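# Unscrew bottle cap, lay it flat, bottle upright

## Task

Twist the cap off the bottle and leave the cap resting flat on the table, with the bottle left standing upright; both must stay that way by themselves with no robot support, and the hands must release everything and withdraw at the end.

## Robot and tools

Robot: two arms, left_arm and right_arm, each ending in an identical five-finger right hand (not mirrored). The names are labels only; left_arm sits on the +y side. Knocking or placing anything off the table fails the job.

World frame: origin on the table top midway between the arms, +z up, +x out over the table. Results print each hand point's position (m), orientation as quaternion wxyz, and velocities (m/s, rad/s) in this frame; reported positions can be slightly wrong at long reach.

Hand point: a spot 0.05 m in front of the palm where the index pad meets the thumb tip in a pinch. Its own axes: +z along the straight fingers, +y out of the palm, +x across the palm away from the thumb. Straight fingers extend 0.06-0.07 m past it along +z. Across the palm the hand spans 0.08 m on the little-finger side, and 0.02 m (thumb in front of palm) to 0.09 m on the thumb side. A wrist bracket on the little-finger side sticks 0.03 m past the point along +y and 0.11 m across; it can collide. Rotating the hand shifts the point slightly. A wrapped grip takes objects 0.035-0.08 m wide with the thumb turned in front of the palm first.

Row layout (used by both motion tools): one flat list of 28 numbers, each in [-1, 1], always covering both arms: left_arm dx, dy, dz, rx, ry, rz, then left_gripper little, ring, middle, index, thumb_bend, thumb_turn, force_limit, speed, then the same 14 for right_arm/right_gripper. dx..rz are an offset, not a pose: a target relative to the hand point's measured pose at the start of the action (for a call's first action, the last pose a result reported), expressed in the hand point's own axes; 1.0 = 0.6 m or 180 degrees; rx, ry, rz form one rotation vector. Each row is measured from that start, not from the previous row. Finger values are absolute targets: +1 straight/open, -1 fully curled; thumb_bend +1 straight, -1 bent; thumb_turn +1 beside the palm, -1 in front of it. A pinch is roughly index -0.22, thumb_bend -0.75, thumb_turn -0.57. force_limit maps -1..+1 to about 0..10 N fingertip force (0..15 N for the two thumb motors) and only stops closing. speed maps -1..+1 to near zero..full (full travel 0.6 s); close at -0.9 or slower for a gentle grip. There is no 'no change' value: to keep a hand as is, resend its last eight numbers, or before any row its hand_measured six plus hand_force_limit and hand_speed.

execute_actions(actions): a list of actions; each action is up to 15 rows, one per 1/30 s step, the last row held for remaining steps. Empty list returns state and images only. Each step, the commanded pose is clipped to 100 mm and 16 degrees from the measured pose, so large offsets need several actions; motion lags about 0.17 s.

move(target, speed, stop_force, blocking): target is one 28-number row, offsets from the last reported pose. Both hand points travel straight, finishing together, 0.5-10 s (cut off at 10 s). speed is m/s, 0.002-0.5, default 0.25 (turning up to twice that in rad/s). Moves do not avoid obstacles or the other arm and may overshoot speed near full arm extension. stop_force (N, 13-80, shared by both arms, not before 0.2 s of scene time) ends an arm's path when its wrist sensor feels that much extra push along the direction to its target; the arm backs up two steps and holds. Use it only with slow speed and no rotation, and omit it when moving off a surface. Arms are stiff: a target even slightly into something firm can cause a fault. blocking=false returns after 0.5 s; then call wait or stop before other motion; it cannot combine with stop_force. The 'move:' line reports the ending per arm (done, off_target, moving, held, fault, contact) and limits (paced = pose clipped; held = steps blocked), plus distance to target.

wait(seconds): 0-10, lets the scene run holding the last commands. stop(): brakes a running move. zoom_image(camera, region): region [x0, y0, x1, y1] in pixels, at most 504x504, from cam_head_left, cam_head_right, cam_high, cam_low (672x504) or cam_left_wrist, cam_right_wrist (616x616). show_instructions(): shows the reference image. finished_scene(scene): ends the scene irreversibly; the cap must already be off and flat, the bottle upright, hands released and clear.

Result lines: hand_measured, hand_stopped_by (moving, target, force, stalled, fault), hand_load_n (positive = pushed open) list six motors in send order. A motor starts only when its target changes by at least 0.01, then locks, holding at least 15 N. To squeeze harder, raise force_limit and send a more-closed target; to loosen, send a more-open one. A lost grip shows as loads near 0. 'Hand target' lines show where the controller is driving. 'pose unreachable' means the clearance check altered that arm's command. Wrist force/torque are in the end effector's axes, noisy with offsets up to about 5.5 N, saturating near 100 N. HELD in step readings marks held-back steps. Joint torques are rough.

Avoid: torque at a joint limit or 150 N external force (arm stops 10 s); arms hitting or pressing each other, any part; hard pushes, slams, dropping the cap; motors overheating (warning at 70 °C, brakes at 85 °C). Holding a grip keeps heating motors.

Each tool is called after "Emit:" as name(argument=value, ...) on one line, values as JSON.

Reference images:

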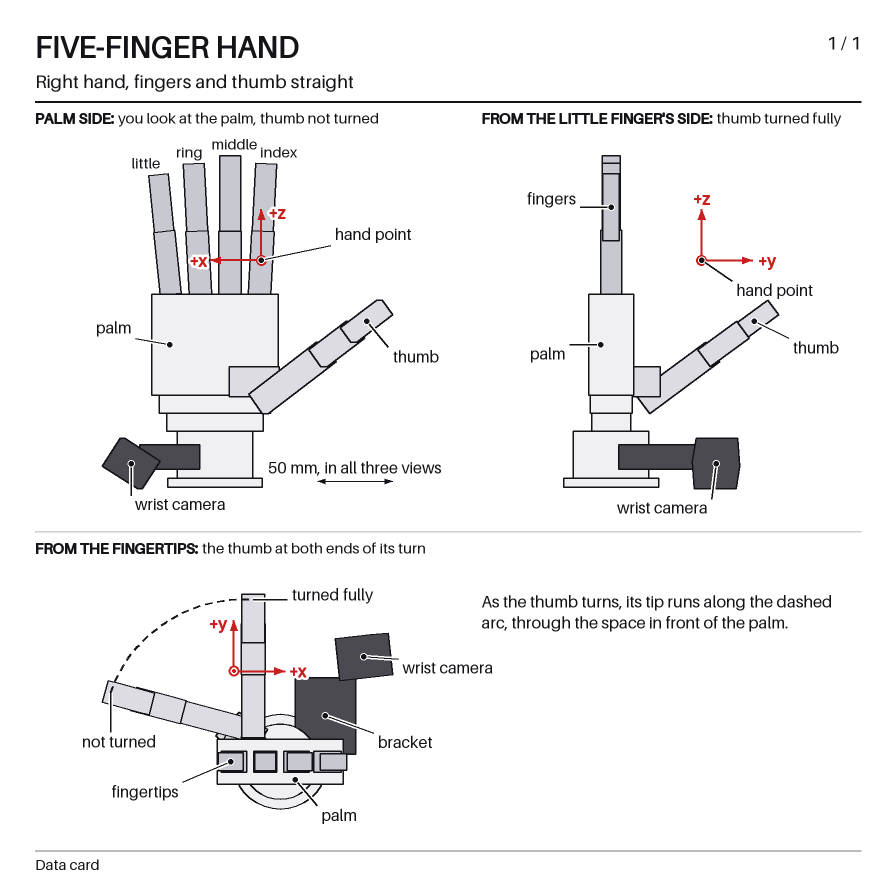

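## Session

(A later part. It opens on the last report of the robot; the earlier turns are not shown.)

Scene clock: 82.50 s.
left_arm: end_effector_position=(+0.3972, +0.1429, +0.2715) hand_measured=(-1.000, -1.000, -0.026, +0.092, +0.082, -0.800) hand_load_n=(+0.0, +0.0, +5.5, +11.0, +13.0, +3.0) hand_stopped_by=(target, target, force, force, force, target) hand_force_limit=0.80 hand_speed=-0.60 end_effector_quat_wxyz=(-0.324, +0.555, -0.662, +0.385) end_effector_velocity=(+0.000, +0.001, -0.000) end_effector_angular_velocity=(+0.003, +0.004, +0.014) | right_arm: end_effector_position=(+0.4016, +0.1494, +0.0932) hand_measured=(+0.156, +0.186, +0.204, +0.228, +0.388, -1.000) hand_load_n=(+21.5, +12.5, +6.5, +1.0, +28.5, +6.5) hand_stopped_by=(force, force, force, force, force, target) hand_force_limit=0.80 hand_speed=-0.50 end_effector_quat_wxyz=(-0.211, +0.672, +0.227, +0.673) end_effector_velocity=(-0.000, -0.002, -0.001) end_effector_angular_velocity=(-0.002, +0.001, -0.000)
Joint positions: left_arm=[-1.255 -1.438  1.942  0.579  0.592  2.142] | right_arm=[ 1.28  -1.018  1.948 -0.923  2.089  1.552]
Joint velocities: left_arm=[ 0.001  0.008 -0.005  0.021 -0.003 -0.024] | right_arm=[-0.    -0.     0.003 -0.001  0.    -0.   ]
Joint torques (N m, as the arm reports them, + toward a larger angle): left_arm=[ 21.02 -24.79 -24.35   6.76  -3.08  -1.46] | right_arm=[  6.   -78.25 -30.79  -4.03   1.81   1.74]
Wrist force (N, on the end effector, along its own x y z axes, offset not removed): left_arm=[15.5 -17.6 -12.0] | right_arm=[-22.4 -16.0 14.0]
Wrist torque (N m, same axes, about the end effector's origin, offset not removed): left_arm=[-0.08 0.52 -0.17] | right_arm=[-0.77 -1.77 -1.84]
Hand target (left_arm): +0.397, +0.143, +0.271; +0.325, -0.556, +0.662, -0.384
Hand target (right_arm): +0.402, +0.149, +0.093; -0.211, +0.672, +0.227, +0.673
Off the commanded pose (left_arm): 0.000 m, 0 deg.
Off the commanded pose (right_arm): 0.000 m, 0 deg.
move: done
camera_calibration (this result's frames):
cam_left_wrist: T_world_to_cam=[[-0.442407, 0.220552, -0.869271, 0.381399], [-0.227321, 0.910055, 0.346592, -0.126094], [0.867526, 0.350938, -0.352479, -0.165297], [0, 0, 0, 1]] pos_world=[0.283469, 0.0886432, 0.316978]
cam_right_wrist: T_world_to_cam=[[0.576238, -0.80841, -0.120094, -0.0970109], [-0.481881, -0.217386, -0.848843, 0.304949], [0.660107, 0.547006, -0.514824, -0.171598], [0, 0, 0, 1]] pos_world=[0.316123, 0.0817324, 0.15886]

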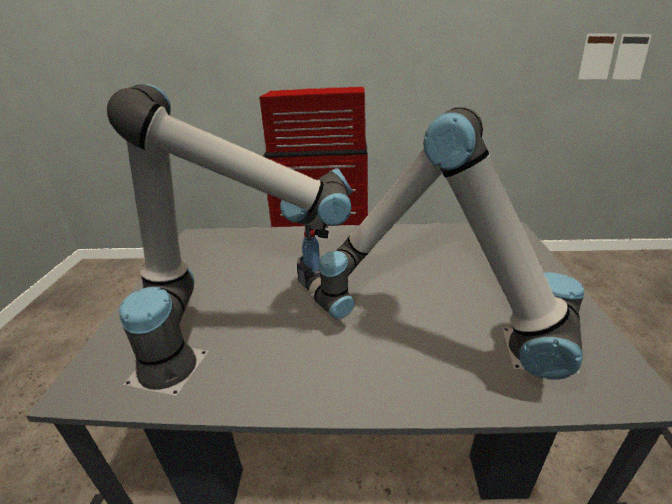

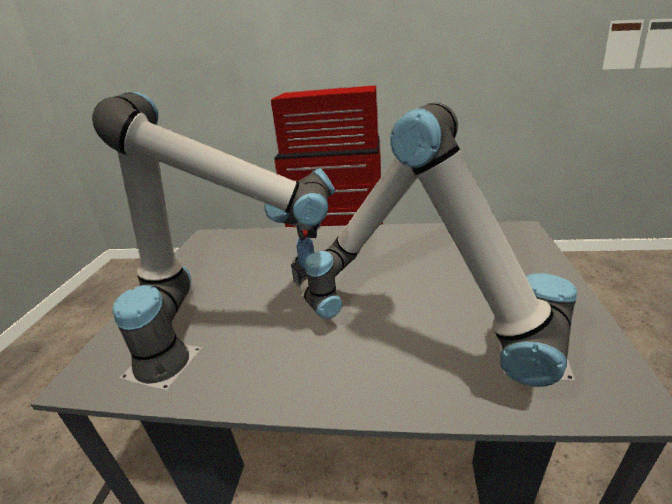

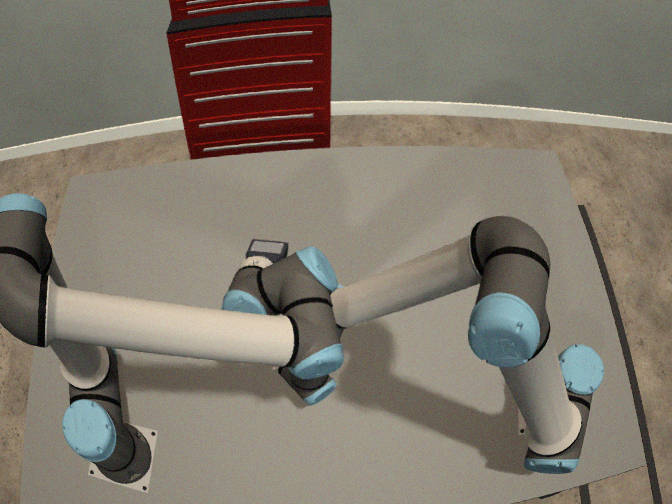

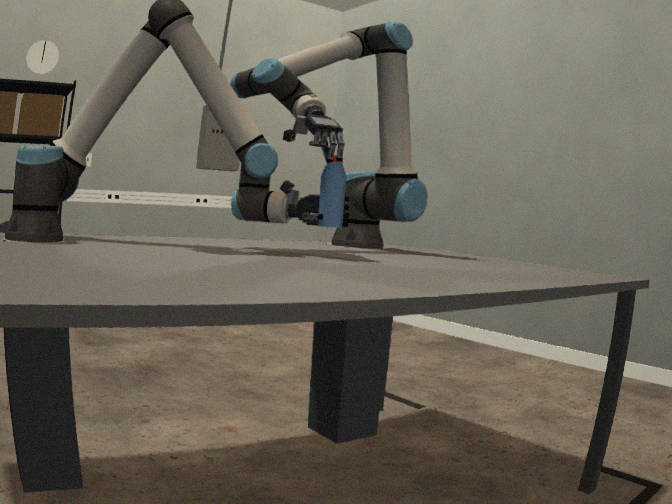

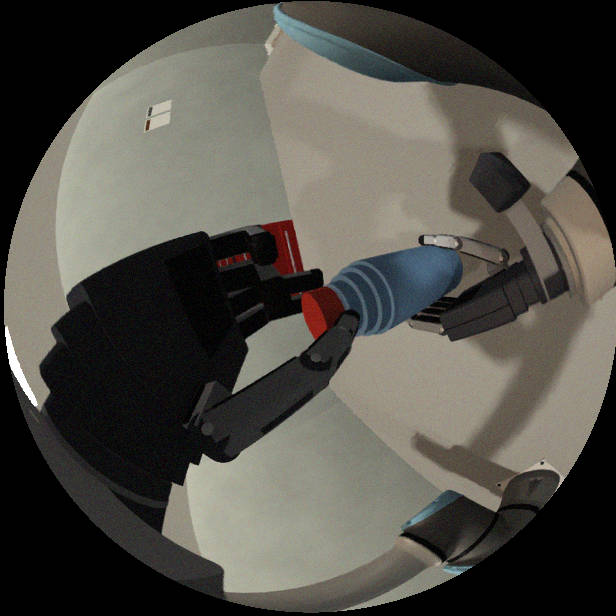

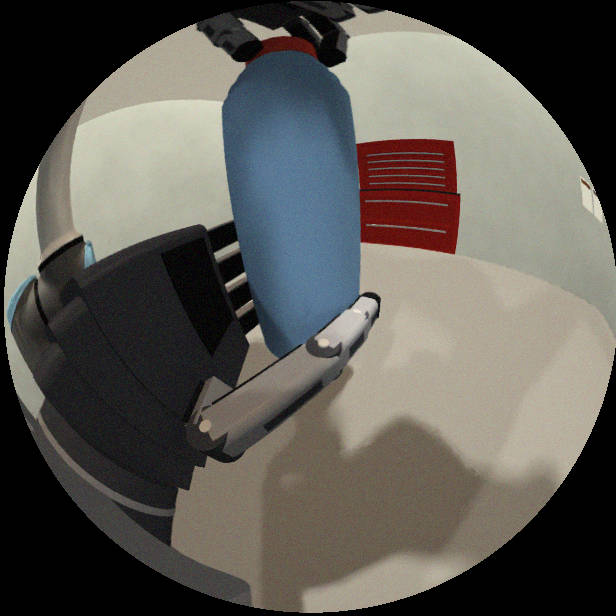

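Emit:
move(target=[0,0,0,0,0,0,-1,-1,0.45,0.45,0.35,-0.8,0.8,0.2,0,0,0,0,0,0,-1,-1,-1,-1,-0.6,-1,0.8,-0.5])

Emit:
move(target=[0,-0.003,-0.0015,0,0.58,0.335,-1,-1,0.45,0.45,0.35,-0.8,0.8,0.2,0,0,0,0,0,0,-1,-1,-1,-1,-0.6,-1,0.8,-0.5], speed=0.5)

Emit:
move(target=[0,0,0,0,0,0,-1,-1,-0.6,-0.6,-0.9,-0.8,0.8,-0.6,0,0,0,0,0,0,-1,-1,-1,-1,-0.6,-1,0.8,-0.5])

Emit:
move(target=[0,-0.004,-0.002,0,-0.58,-0.335,-1,-1,-0.6,-0.6,-0.9,-0.8,0.8,-0.6,0,0,0,0,0,0,-1,-1,-1,-1,-0.6,-1,0.8,-0.5], speed=0.4)

Scene clock: 84.00 s.
left_arm: end_effector_position=(+0.3973, +0.1430, +0.2715) hand_measured=(-1.000, -1.000, +0.450, +0.450, +0.350, -0.800) hand_load_n=(+0.0, +0.0, +0.0, +0.0, +0.0, +0.0) hand_stopped_by=(target, target, target, target, target, target) hand_force_limit=0.80 hand_speed=0.20 end_effector_quat_wxyz=(-0.324, +0.555, -0.662, +0.385) end_effector_velocity=(-0.000, +0.000, +0.001) end_effector_angular_velocity=(-0.000, -0.000, -0.001) | right_arm: end_effector_position=(+0.4016, +0.1494, +0.0933) hand_measured=(+0.156, +0.186, +0.204, +0.228, +0.388, -0.998) hand_load_n=(+11.0, +6.0, +5.5, +4.5, +27.5, +14.5) hand_stopped_by=(force, force, force, force, force, target) hand_force_limit=0.80 hand_speed=-0.50 end_effector_quat_wxyz=(-0.211, +0.672, +0.227, +0.673) end_effector_velocity=(+0.001, +0.001, +0.003) end_effector_angular_velocity=(+0.003, -0.002, -0.000)
Joint positions: left_arm=[-1.255 -1.437  1.942  0.579  0.592  2.142] | right_arm=[ 1.28  -1.018  1.948 -0.923  2.089  1.552]
Joint velocities: left_arm=[-0.    -0.001  0.    -0.     0.     0.001] | right_arm=[-0.    -0.002 -0.002  0.     0.    -0.   ]
Joint torques (N m, as the arm reports them, + toward a larger angle): left_arm=[-11.99 -50.77 -25.69   1.16   0.95   1.44] | right_arm=[  1.04 -56.54 -30.33  -0.08   1.43   1.43]
Wrist force (N, on the end effector, along its own x y z axes, offset not removed): left_arm=[0.3 -0.8 -4.1] | right_arm=[-0.7 3.6 -2.8]
Wrist torque (N m, same axes, about the end effector's origin, offset not removed): left_arm=[0.06 0.04 0.03] | right_arm=[0.52 0.02 0.17]
Hand target (left_arm): +0.397, +0.143, +0.271; +0.324, -0.555, +0.662, -0.385
Hand target (right_arm): +0.402, +0.149, +0.093; -0.211, +0.672, +0.227, +0.673
Off the commanded pose (left_arm): 0.000 m, 0 deg.
Off the commanded pose (right_arm): 0.000 m, 0 deg.
move: done
camera_calibration (this result's frames):
cam_left_wrist: T_world_to_cam=[[-0.442459, 0.220501, -0.869258, 0.381432], [-0.227524, 0.909984, 0.346643, -0.126061], [0.867446, 0.351152, -0.352462, -0.165372], [0, 0, 0, 1]] pos_world=[0.283538, 0.0886779, 0.316974]
cam_right_wrist: T_world_to_cam=[[0.576244, -0.808396, -0.120157, -0.0969949], [-0.481837, -0.217288, -0.848893, 0.304973], [0.660133, 0.547066, -0.514726, -0.171612], [0, 0, 0, 1]] pos_world=[0.316127, 0.0817398, 0.158901]

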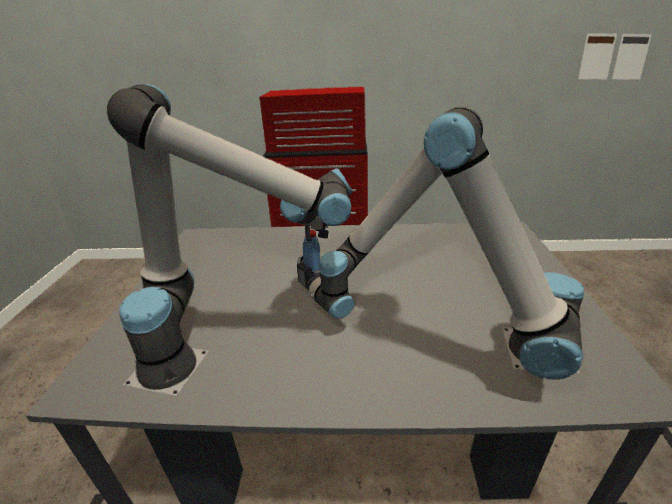

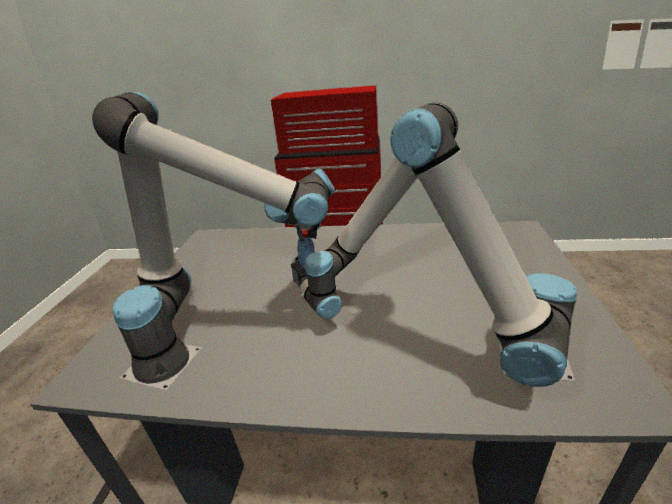

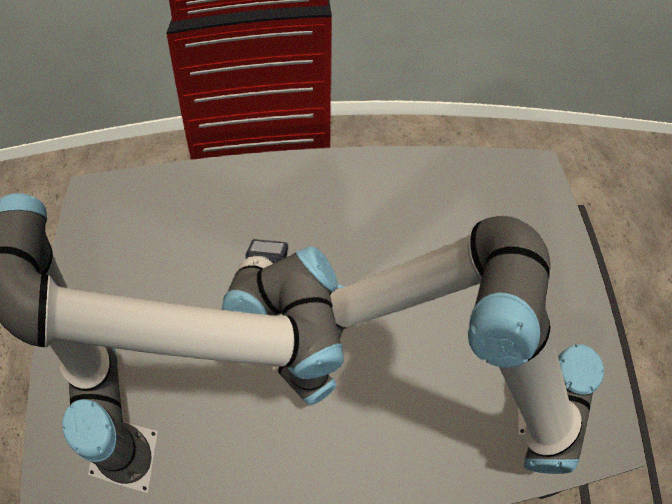

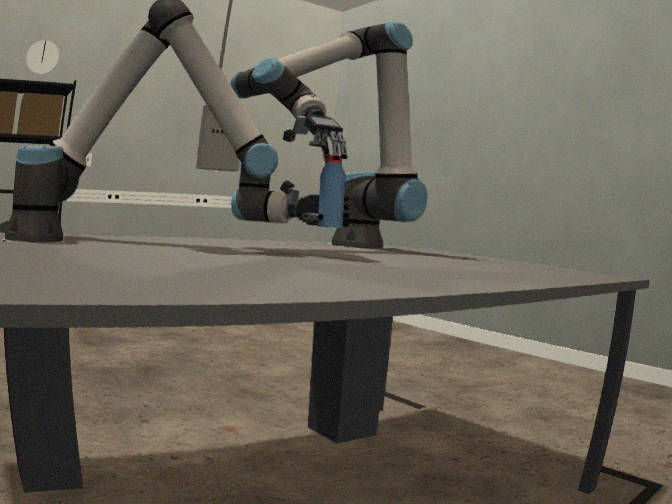

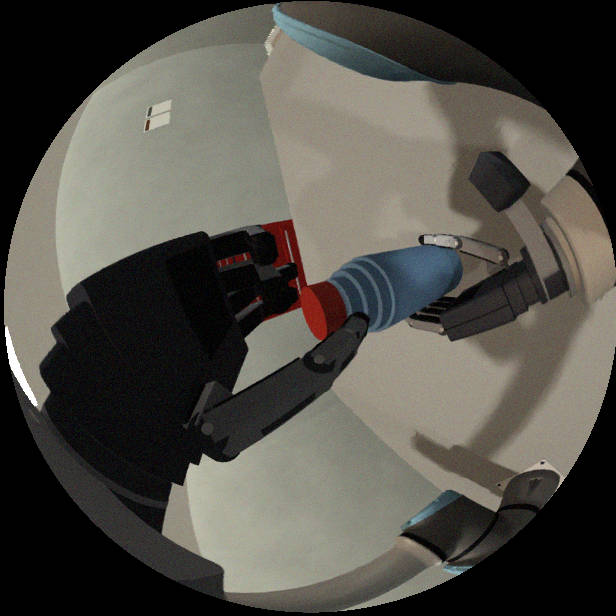

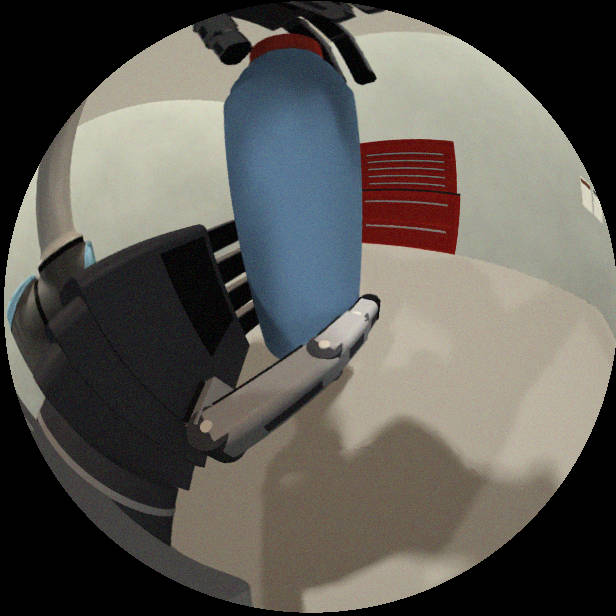

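Scene clock: 87.07 s.
left_arm: end_effector_position=(+0.3971, +0.1429, +0.2734) hand_measured=(-1.000, -1.000, +0.450, +0.450, +0.350, -0.800) hand_load_n=(+0.0, +0.0, +0.0, +0.0, +0.0, +0.0) hand_stopped_by=(target, target, target, target, target, target) hand_force_limit=0.80 hand_speed=0.20 end_effector_quat_wxyz=(-0.170, +0.301, +0.814, -0.467) end_effector_velocity=(+0.000, +0.001, -0.000) end_effector_angular_velocity=(+0.004, -0.000, -0.013) | right_arm: end_effector_position=(+0.4016, +0.1494, +0.0932) hand_measured=(+0.156, +0.186, +0.204, +0.228, +0.388, -0.998) hand_load_n=(+11.0, +6.0, +5.5, +4.5, +27.5, +14.5) hand_stopped_by=(force, force, force, force, force, target) hand_force_limit=0.80 hand_speed=-0.50 end_effector_quat_wxyz=(-0.211, +0.672, +0.227, +0.673) end_effector_velocity=(-0.000, -0.000, -0.000) end_effector_angular_velocity=(+0.000, -0.000, -0.000)
Joint positions: left_arm=[-0.579 -1.218  1.737  0.952  2.608  4.601] | right_arm=[ 1.28  -1.018  1.948 -0.923  2.089  1.552]
Joint velocities: left_arm=[ 0.001  0.007 -0.005  0.025 -0.002  0.029] | right_arm=[ 0.    -0.     0.001 -0.001  0.    -0.   ]
Joint torques (N m, as the arm reports them, + toward a larger angle): left_arm=[ 12.31 -50.13 -41.02   5.14  -0.95   1.53] | right_arm=[  2.86 -77.72 -29.91   0.48   1.44   1.95]
Wrist force (N, on the end effector, along its own x y z axes, offset not removed): left_arm=[0.1 -1.2 -3.8] | right_arm=[2.1 -1.5 2.1]
Wrist torque (N m, same axes, about the end effector's origin, offset not removed): left_arm=[-0.12 0.10 -0.01] | right_arm=[-0.21 -0.29 0.19]
Hand target (left_arm): +0.397, +0.143, +0.273; -0.170, +0.301, +0.814, -0.467
Hand target (right_arm): +0.402, +0.149, +0.093; -0.211, +0.672, +0.227, +0.673
Off the commanded pose (left_arm): 0.000 m, 0 deg.
Off the commanded pose (right_arm): 0.000 m, 0 deg.
move: done
camera_calibration (this result's frames):
cam_left_wrist: T_world_to_cam=[[0.42428, 0.277697, -0.8619, 0.0286608], [0.895691, -0.268634, 0.354363, -0.406385], [-0.13313, -0.922345, -0.362707, 0.417627], [0, 0, 0, 1]] pos_world=[0.407434, 0.268068, 0.320187]
cam_right_wrist: T_world_to_cam=[[0.576244, -0.808398, -0.120152, -0.0969967], [-0.481841, -0.217297, -0.848889, 0.304967], [0.660131, 0.547061, -0.514735, -0.171614], [0, 0, 0, 1]] pos_world=[0.316127, 0.0817395, 0.158893]

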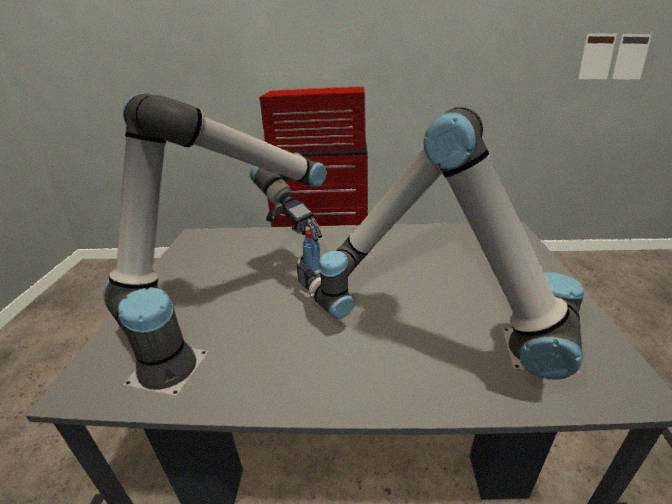

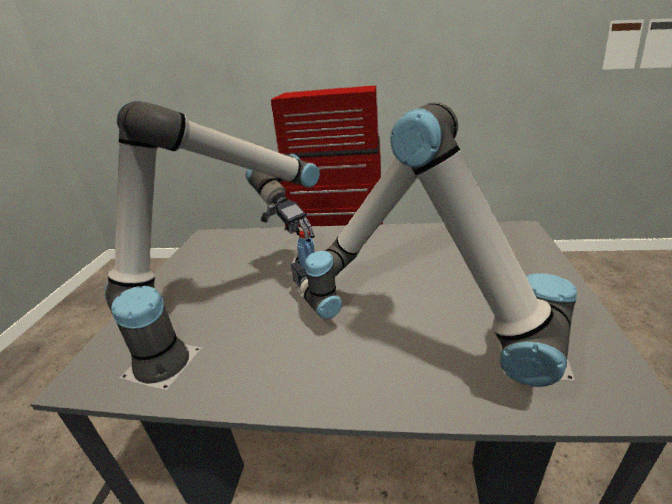

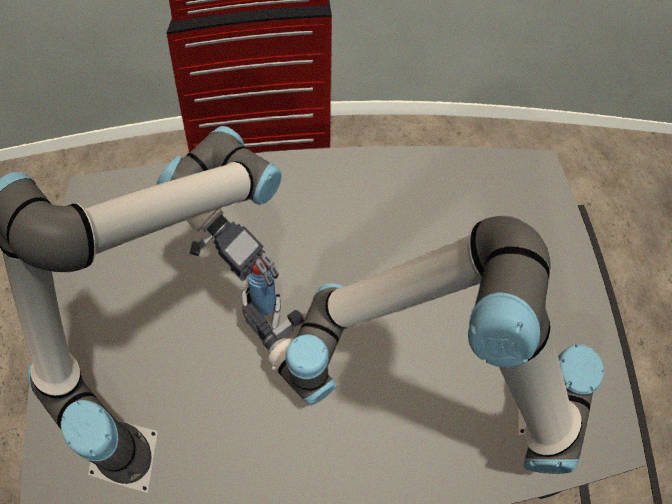

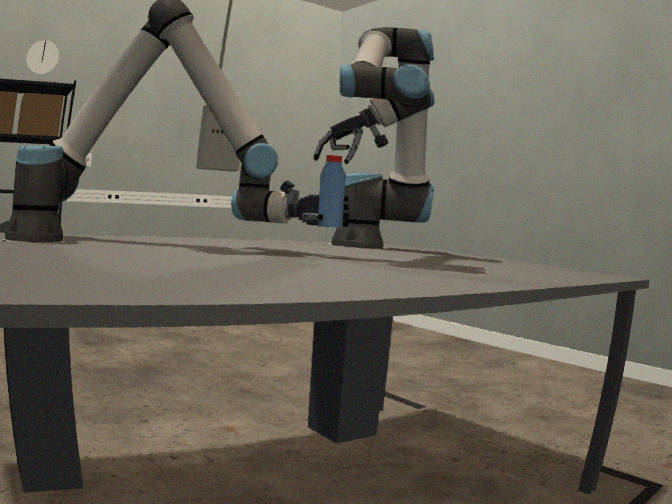

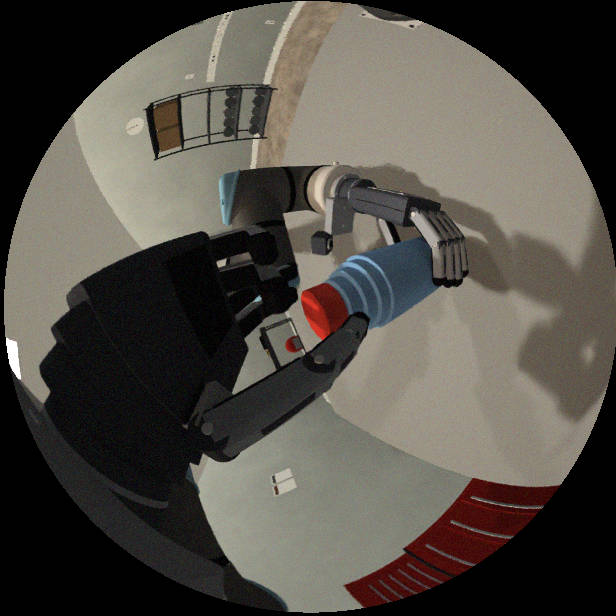

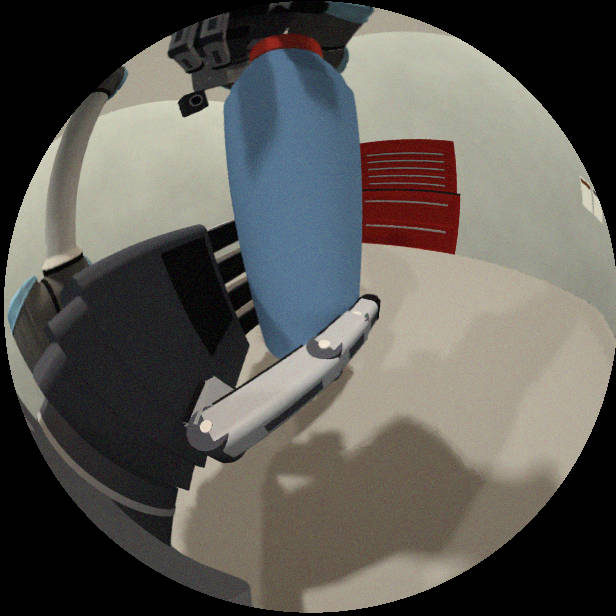

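Scene clock: 88.07 s.
left_arm: end_effector_position=(+0.3971, +0.1429, +0.2734) hand_measured=(-1.000, -1.000, +0.012, +0.086, +0.080, -0.800) hand_load_n=(+0.0, +0.0, +8.5, +11.0, +13.0, +2.0) hand_stopped_by=(target, target, force, force, force, target) hand_force_limit=0.80 hand_speed=-0.60 end_effector_quat_wxyz=(-0.170, +0.301, +0.814, -0.467) end_effector_velocity=(+0.000, -0.000, -0.001) end_effector_angular_velocity=(+0.000, +0.000, +0.000) | right_arm: end_effector_position=(+0.4016, +0.1494, +0.0932) hand_measured=(+0.156, +0.186, +0.204, +0.228, +0.388, -0.998) hand_load_n=(+15.0, +8.5, +5.5, +3.0, +27.5, +11.5) hand_stopped_by=(force, force, force, force, force, target) hand_force_limit=0.80 hand_speed=-0.50 end_effector_quat_wxyz=(-0.211, +0.672, +0.227, +0.673) end_effector_velocity=(-0.000, -0.001, -0.003) end_effector_angular_velocity=(-0.004, +0.002, -0.000)
Joint positions: left_arm=[-0.579 -1.218  1.737  0.952  2.608  4.601] | right_arm=[ 1.28  -1.018  1.948 -0.923  2.089  1.552]
Joint velocities: left_arm=[ 0.     0.001 -0.    -0.    -0.     0.   ] | right_arm=[-0.     0.002  0.001  0.001  0.    -0.   ]
Joint torques (N m, as the arm reports them, + toward a larger angle): left_arm=[  2.55 -64.22 -22.79   1.6    2.14  -2.41] | right_arm=[  3.57 -77.29 -30.02   0.32   1.27   1.83]
Wrist force (N, on the end effector, along its own x y z axes, offset not removed): left_arm=[-0.6 -9.1 2.7] | right_arm=[0.9 -2.5 6.9]
Wrist torque (N m, same axes, about the end effector's origin, offset not removed): left_arm=[-0.49 0.01 -0.04] | right_arm=[-0.37 -1.30 0.02]
Hand target (left_arm): +0.397, +0.143, +0.273; -0.170, +0.301, +0.814, -0.467
Hand target (right_arm): +0.402, +0.149, +0.093; -0.211, +0.672, +0.227, +0.673
Off the commanded pose (left_arm): 0.000 m, 0 deg.
Off the commanded pose (right_arm): 0.000 m, 0 deg.
move: done
camera_calibration (this result's frames):
cam_left_wrist: T_world_to_cam=[[0.424288, 0.277707, -0.861892, 0.0286511], [0.895692, -0.268612, 0.354378, -0.406405], [-0.133102, -0.922348, -0.362709, 0.417631], [0, 0, 0, 1]] pos_world=[0.407444, 0.268079, 0.320193]
cam_right_wrist: T_world_to_cam=[[0.576244, -0.808398, -0.120152, -0.0969967], [-0.481841, -0.217297, -0.848889, 0.304967], [0.660131, 0.547061, -0.514735, -0.171614], [0, 0, 0, 1]] pos_world=[0.316127, 0.0817395, 0.158893]

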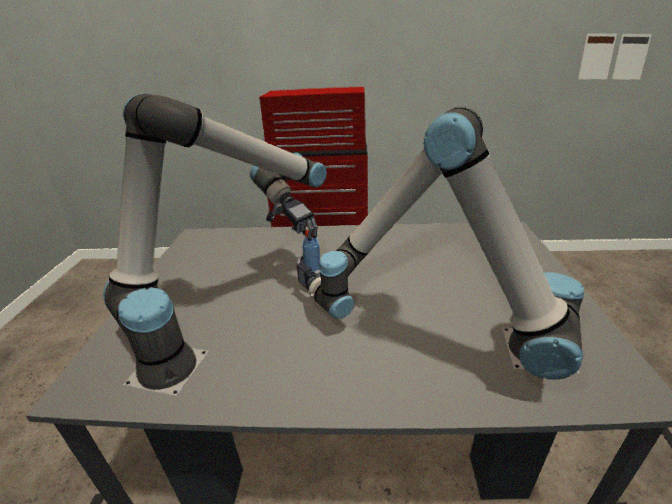

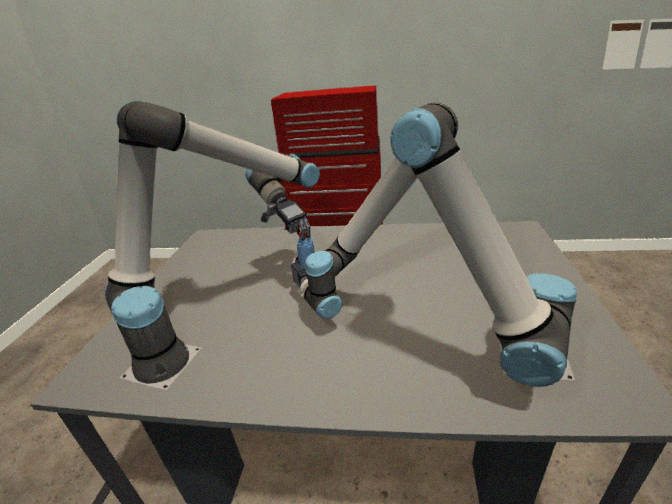

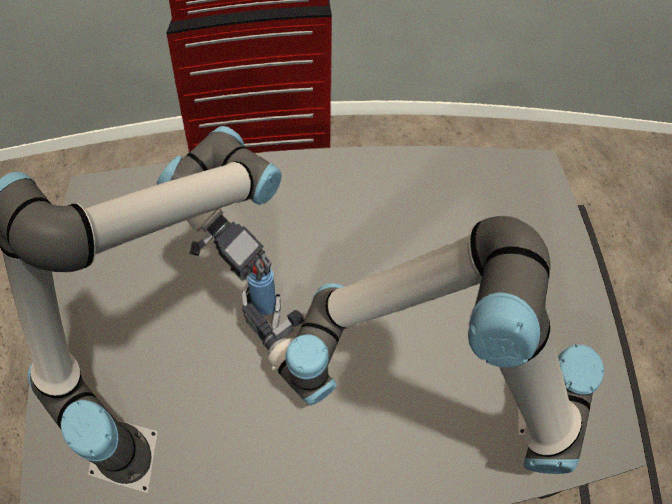

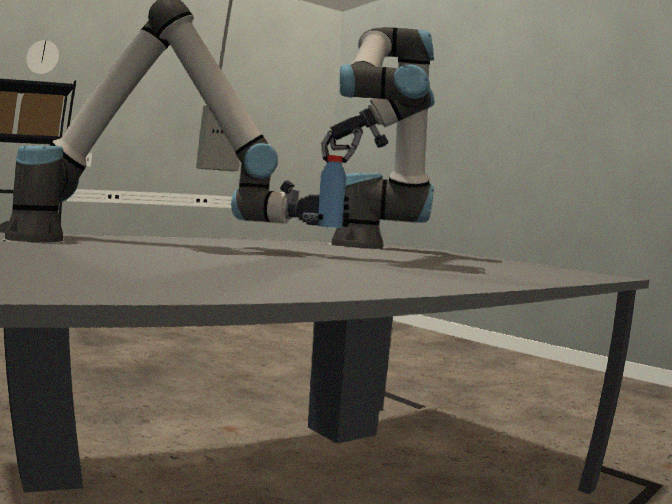

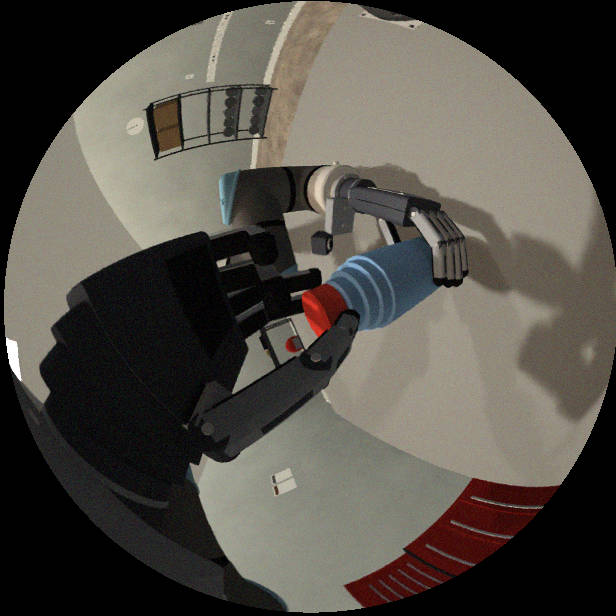

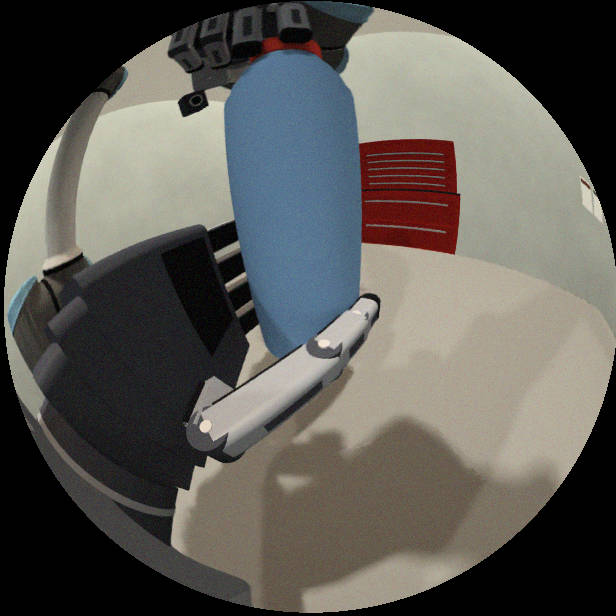

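Scene clock: 91.43 s.
left_arm: end_effector_position=(+0.3973, +0.1427, +0.2763) hand_measured=(-1.000, -1.000, +0.010, +0.086, +0.080, -0.800) hand_load_n=(+0.0, +0.0, +4.0, +12.5, +10.5, +0.5) hand_stopped_by=(target, target, force, force, force, target) hand_force_limit=0.80 hand_speed=-0.60 end_effector_quat_wxyz=(-0.324, +0.555, -0.662, +0.386) end_effector_velocity=(-0.000, +0.000, -0.002) end_effector_angular_velocity=(+0.003, +0.006, +0.017) | right_arm: end_effector_position=(+0.4016, +0.1494, +0.0932) hand_measured=(+0.156, +0.186, +0.204, +0.228, +0.388, -0.998) hand_load_n=(+15.5, +9.0, +6.0, +3.0, +26.0, +8.0) hand_stopped_by=(force, force, force, force, force, target) hand_force_limit=0.80 hand_speed=-0.50 end_effector_quat_wxyz=(-0.211, +0.672, +0.227, +0.673) end_effector_velocity=(-0.000, -0.001, -0.000) end_effector_angular_velocity=(-0.001, +0.001, +0.000)
Joint positions: left_arm=[-1.256 -1.442  1.937  0.586  0.592  2.142] | right_arm=[ 1.28  -1.018  1.948 -0.923  2.089  1.552]
Joint velocities: left_arm=[ 0.001  0.012 -0.007  0.025 -0.002 -0.031] | right_arm=[-0.    -0.     0.001  0.001 -0.     0.   ]
Joint torques (N m, as the arm reports them, + toward a larger angle): left_arm=[ 18.11 -29.04 -31.31   5.32  -2.67  -1.71] | right_arm=[  4.42 -73.77 -29.3   -1.57   1.62   2.01]
Wrist force (N, on the end effector, along its own x y z axes, offset not removed): left_arm=[9.2 -13.6 -9.1] | right_arm=[-21.8 -9.6 2.4]
Wrist torque (N m, same axes, about the end effector's origin, offset not removed): left_arm=[-0.08 0.29 -0.05] | right_arm=[-0.13 -0.09 -1.51]
Hand target (left_arm): +0.397, +0.143, +0.276; +0.325, -0.556, +0.661, -0.385
Hand target (right_arm): +0.402, +0.149, +0.093; -0.211, +0.672, +0.227, +0.673
Off the commanded pose (left_arm): 0.000 m, 0 deg.
Off the commanded pose (right_arm): 0.000 m, 0 deg.
move: done
camera_calibration (this result's frames):
cam_left_wrist: T_world_to_cam=[[-0.441583, 0.219807, -0.869879, 0.385631], [-0.227473, 0.910422, 0.345526, -0.127243], [0.867906, 0.350452, -0.352027, -0.163755], [0, 0, 0, 1]] pos_world=[0.283468, 0.0884691, 0.321772]
cam_right_wrist: T_world_to_cam=[[0.576241, -0.808405, -0.120119, -0.0970046], [-0.481864, -0.217348, -0.848862, 0.304959], [0.660117, 0.54703, -0.514785, -0.171603], [0, 0, 0, 1]] pos_world=[0.316125, 0.0817352, 0.158878]

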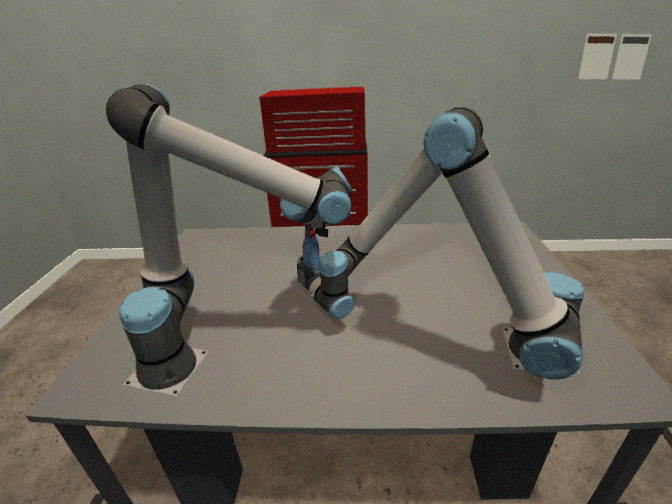

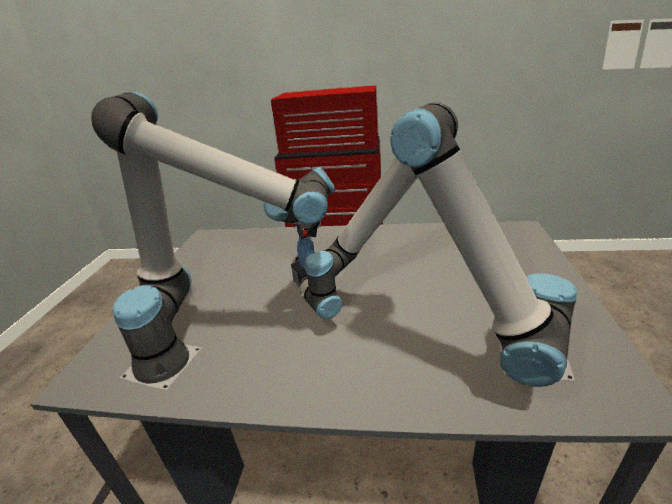

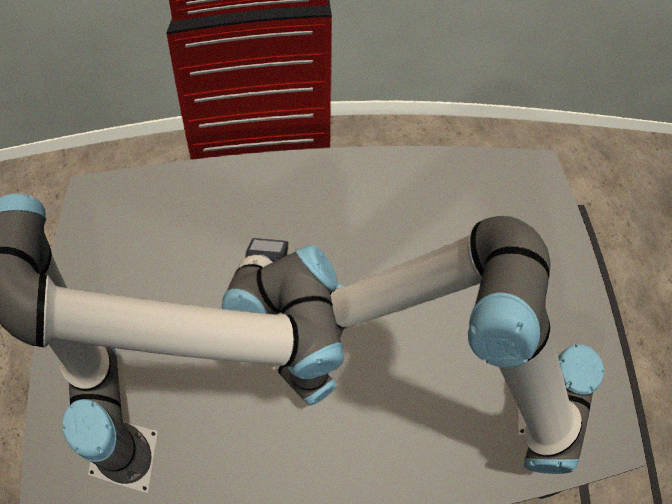

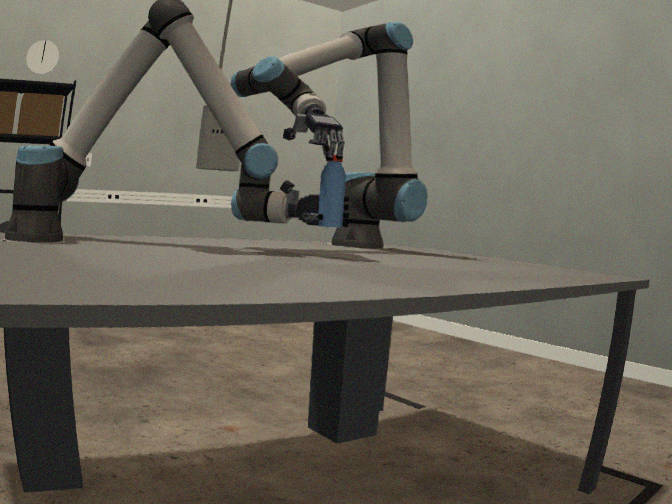

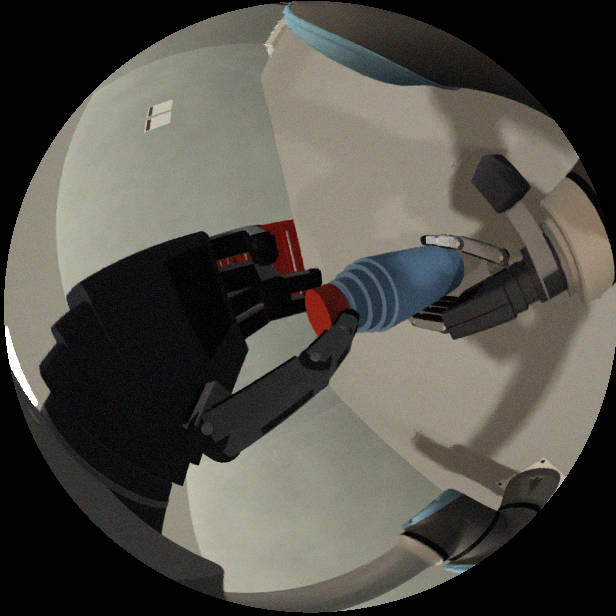

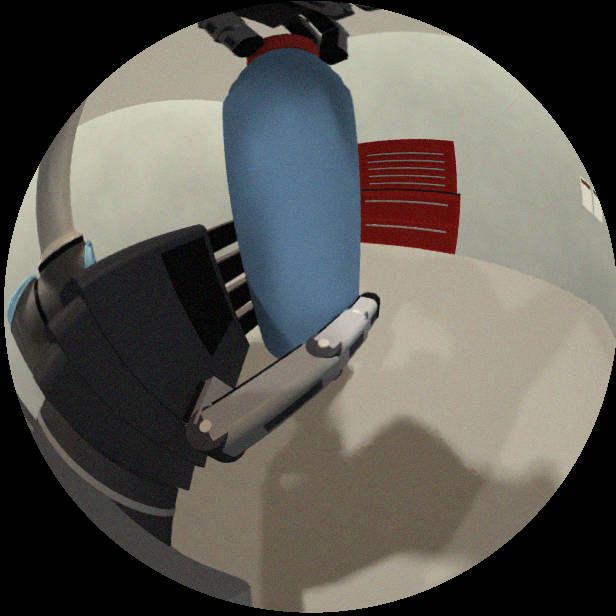

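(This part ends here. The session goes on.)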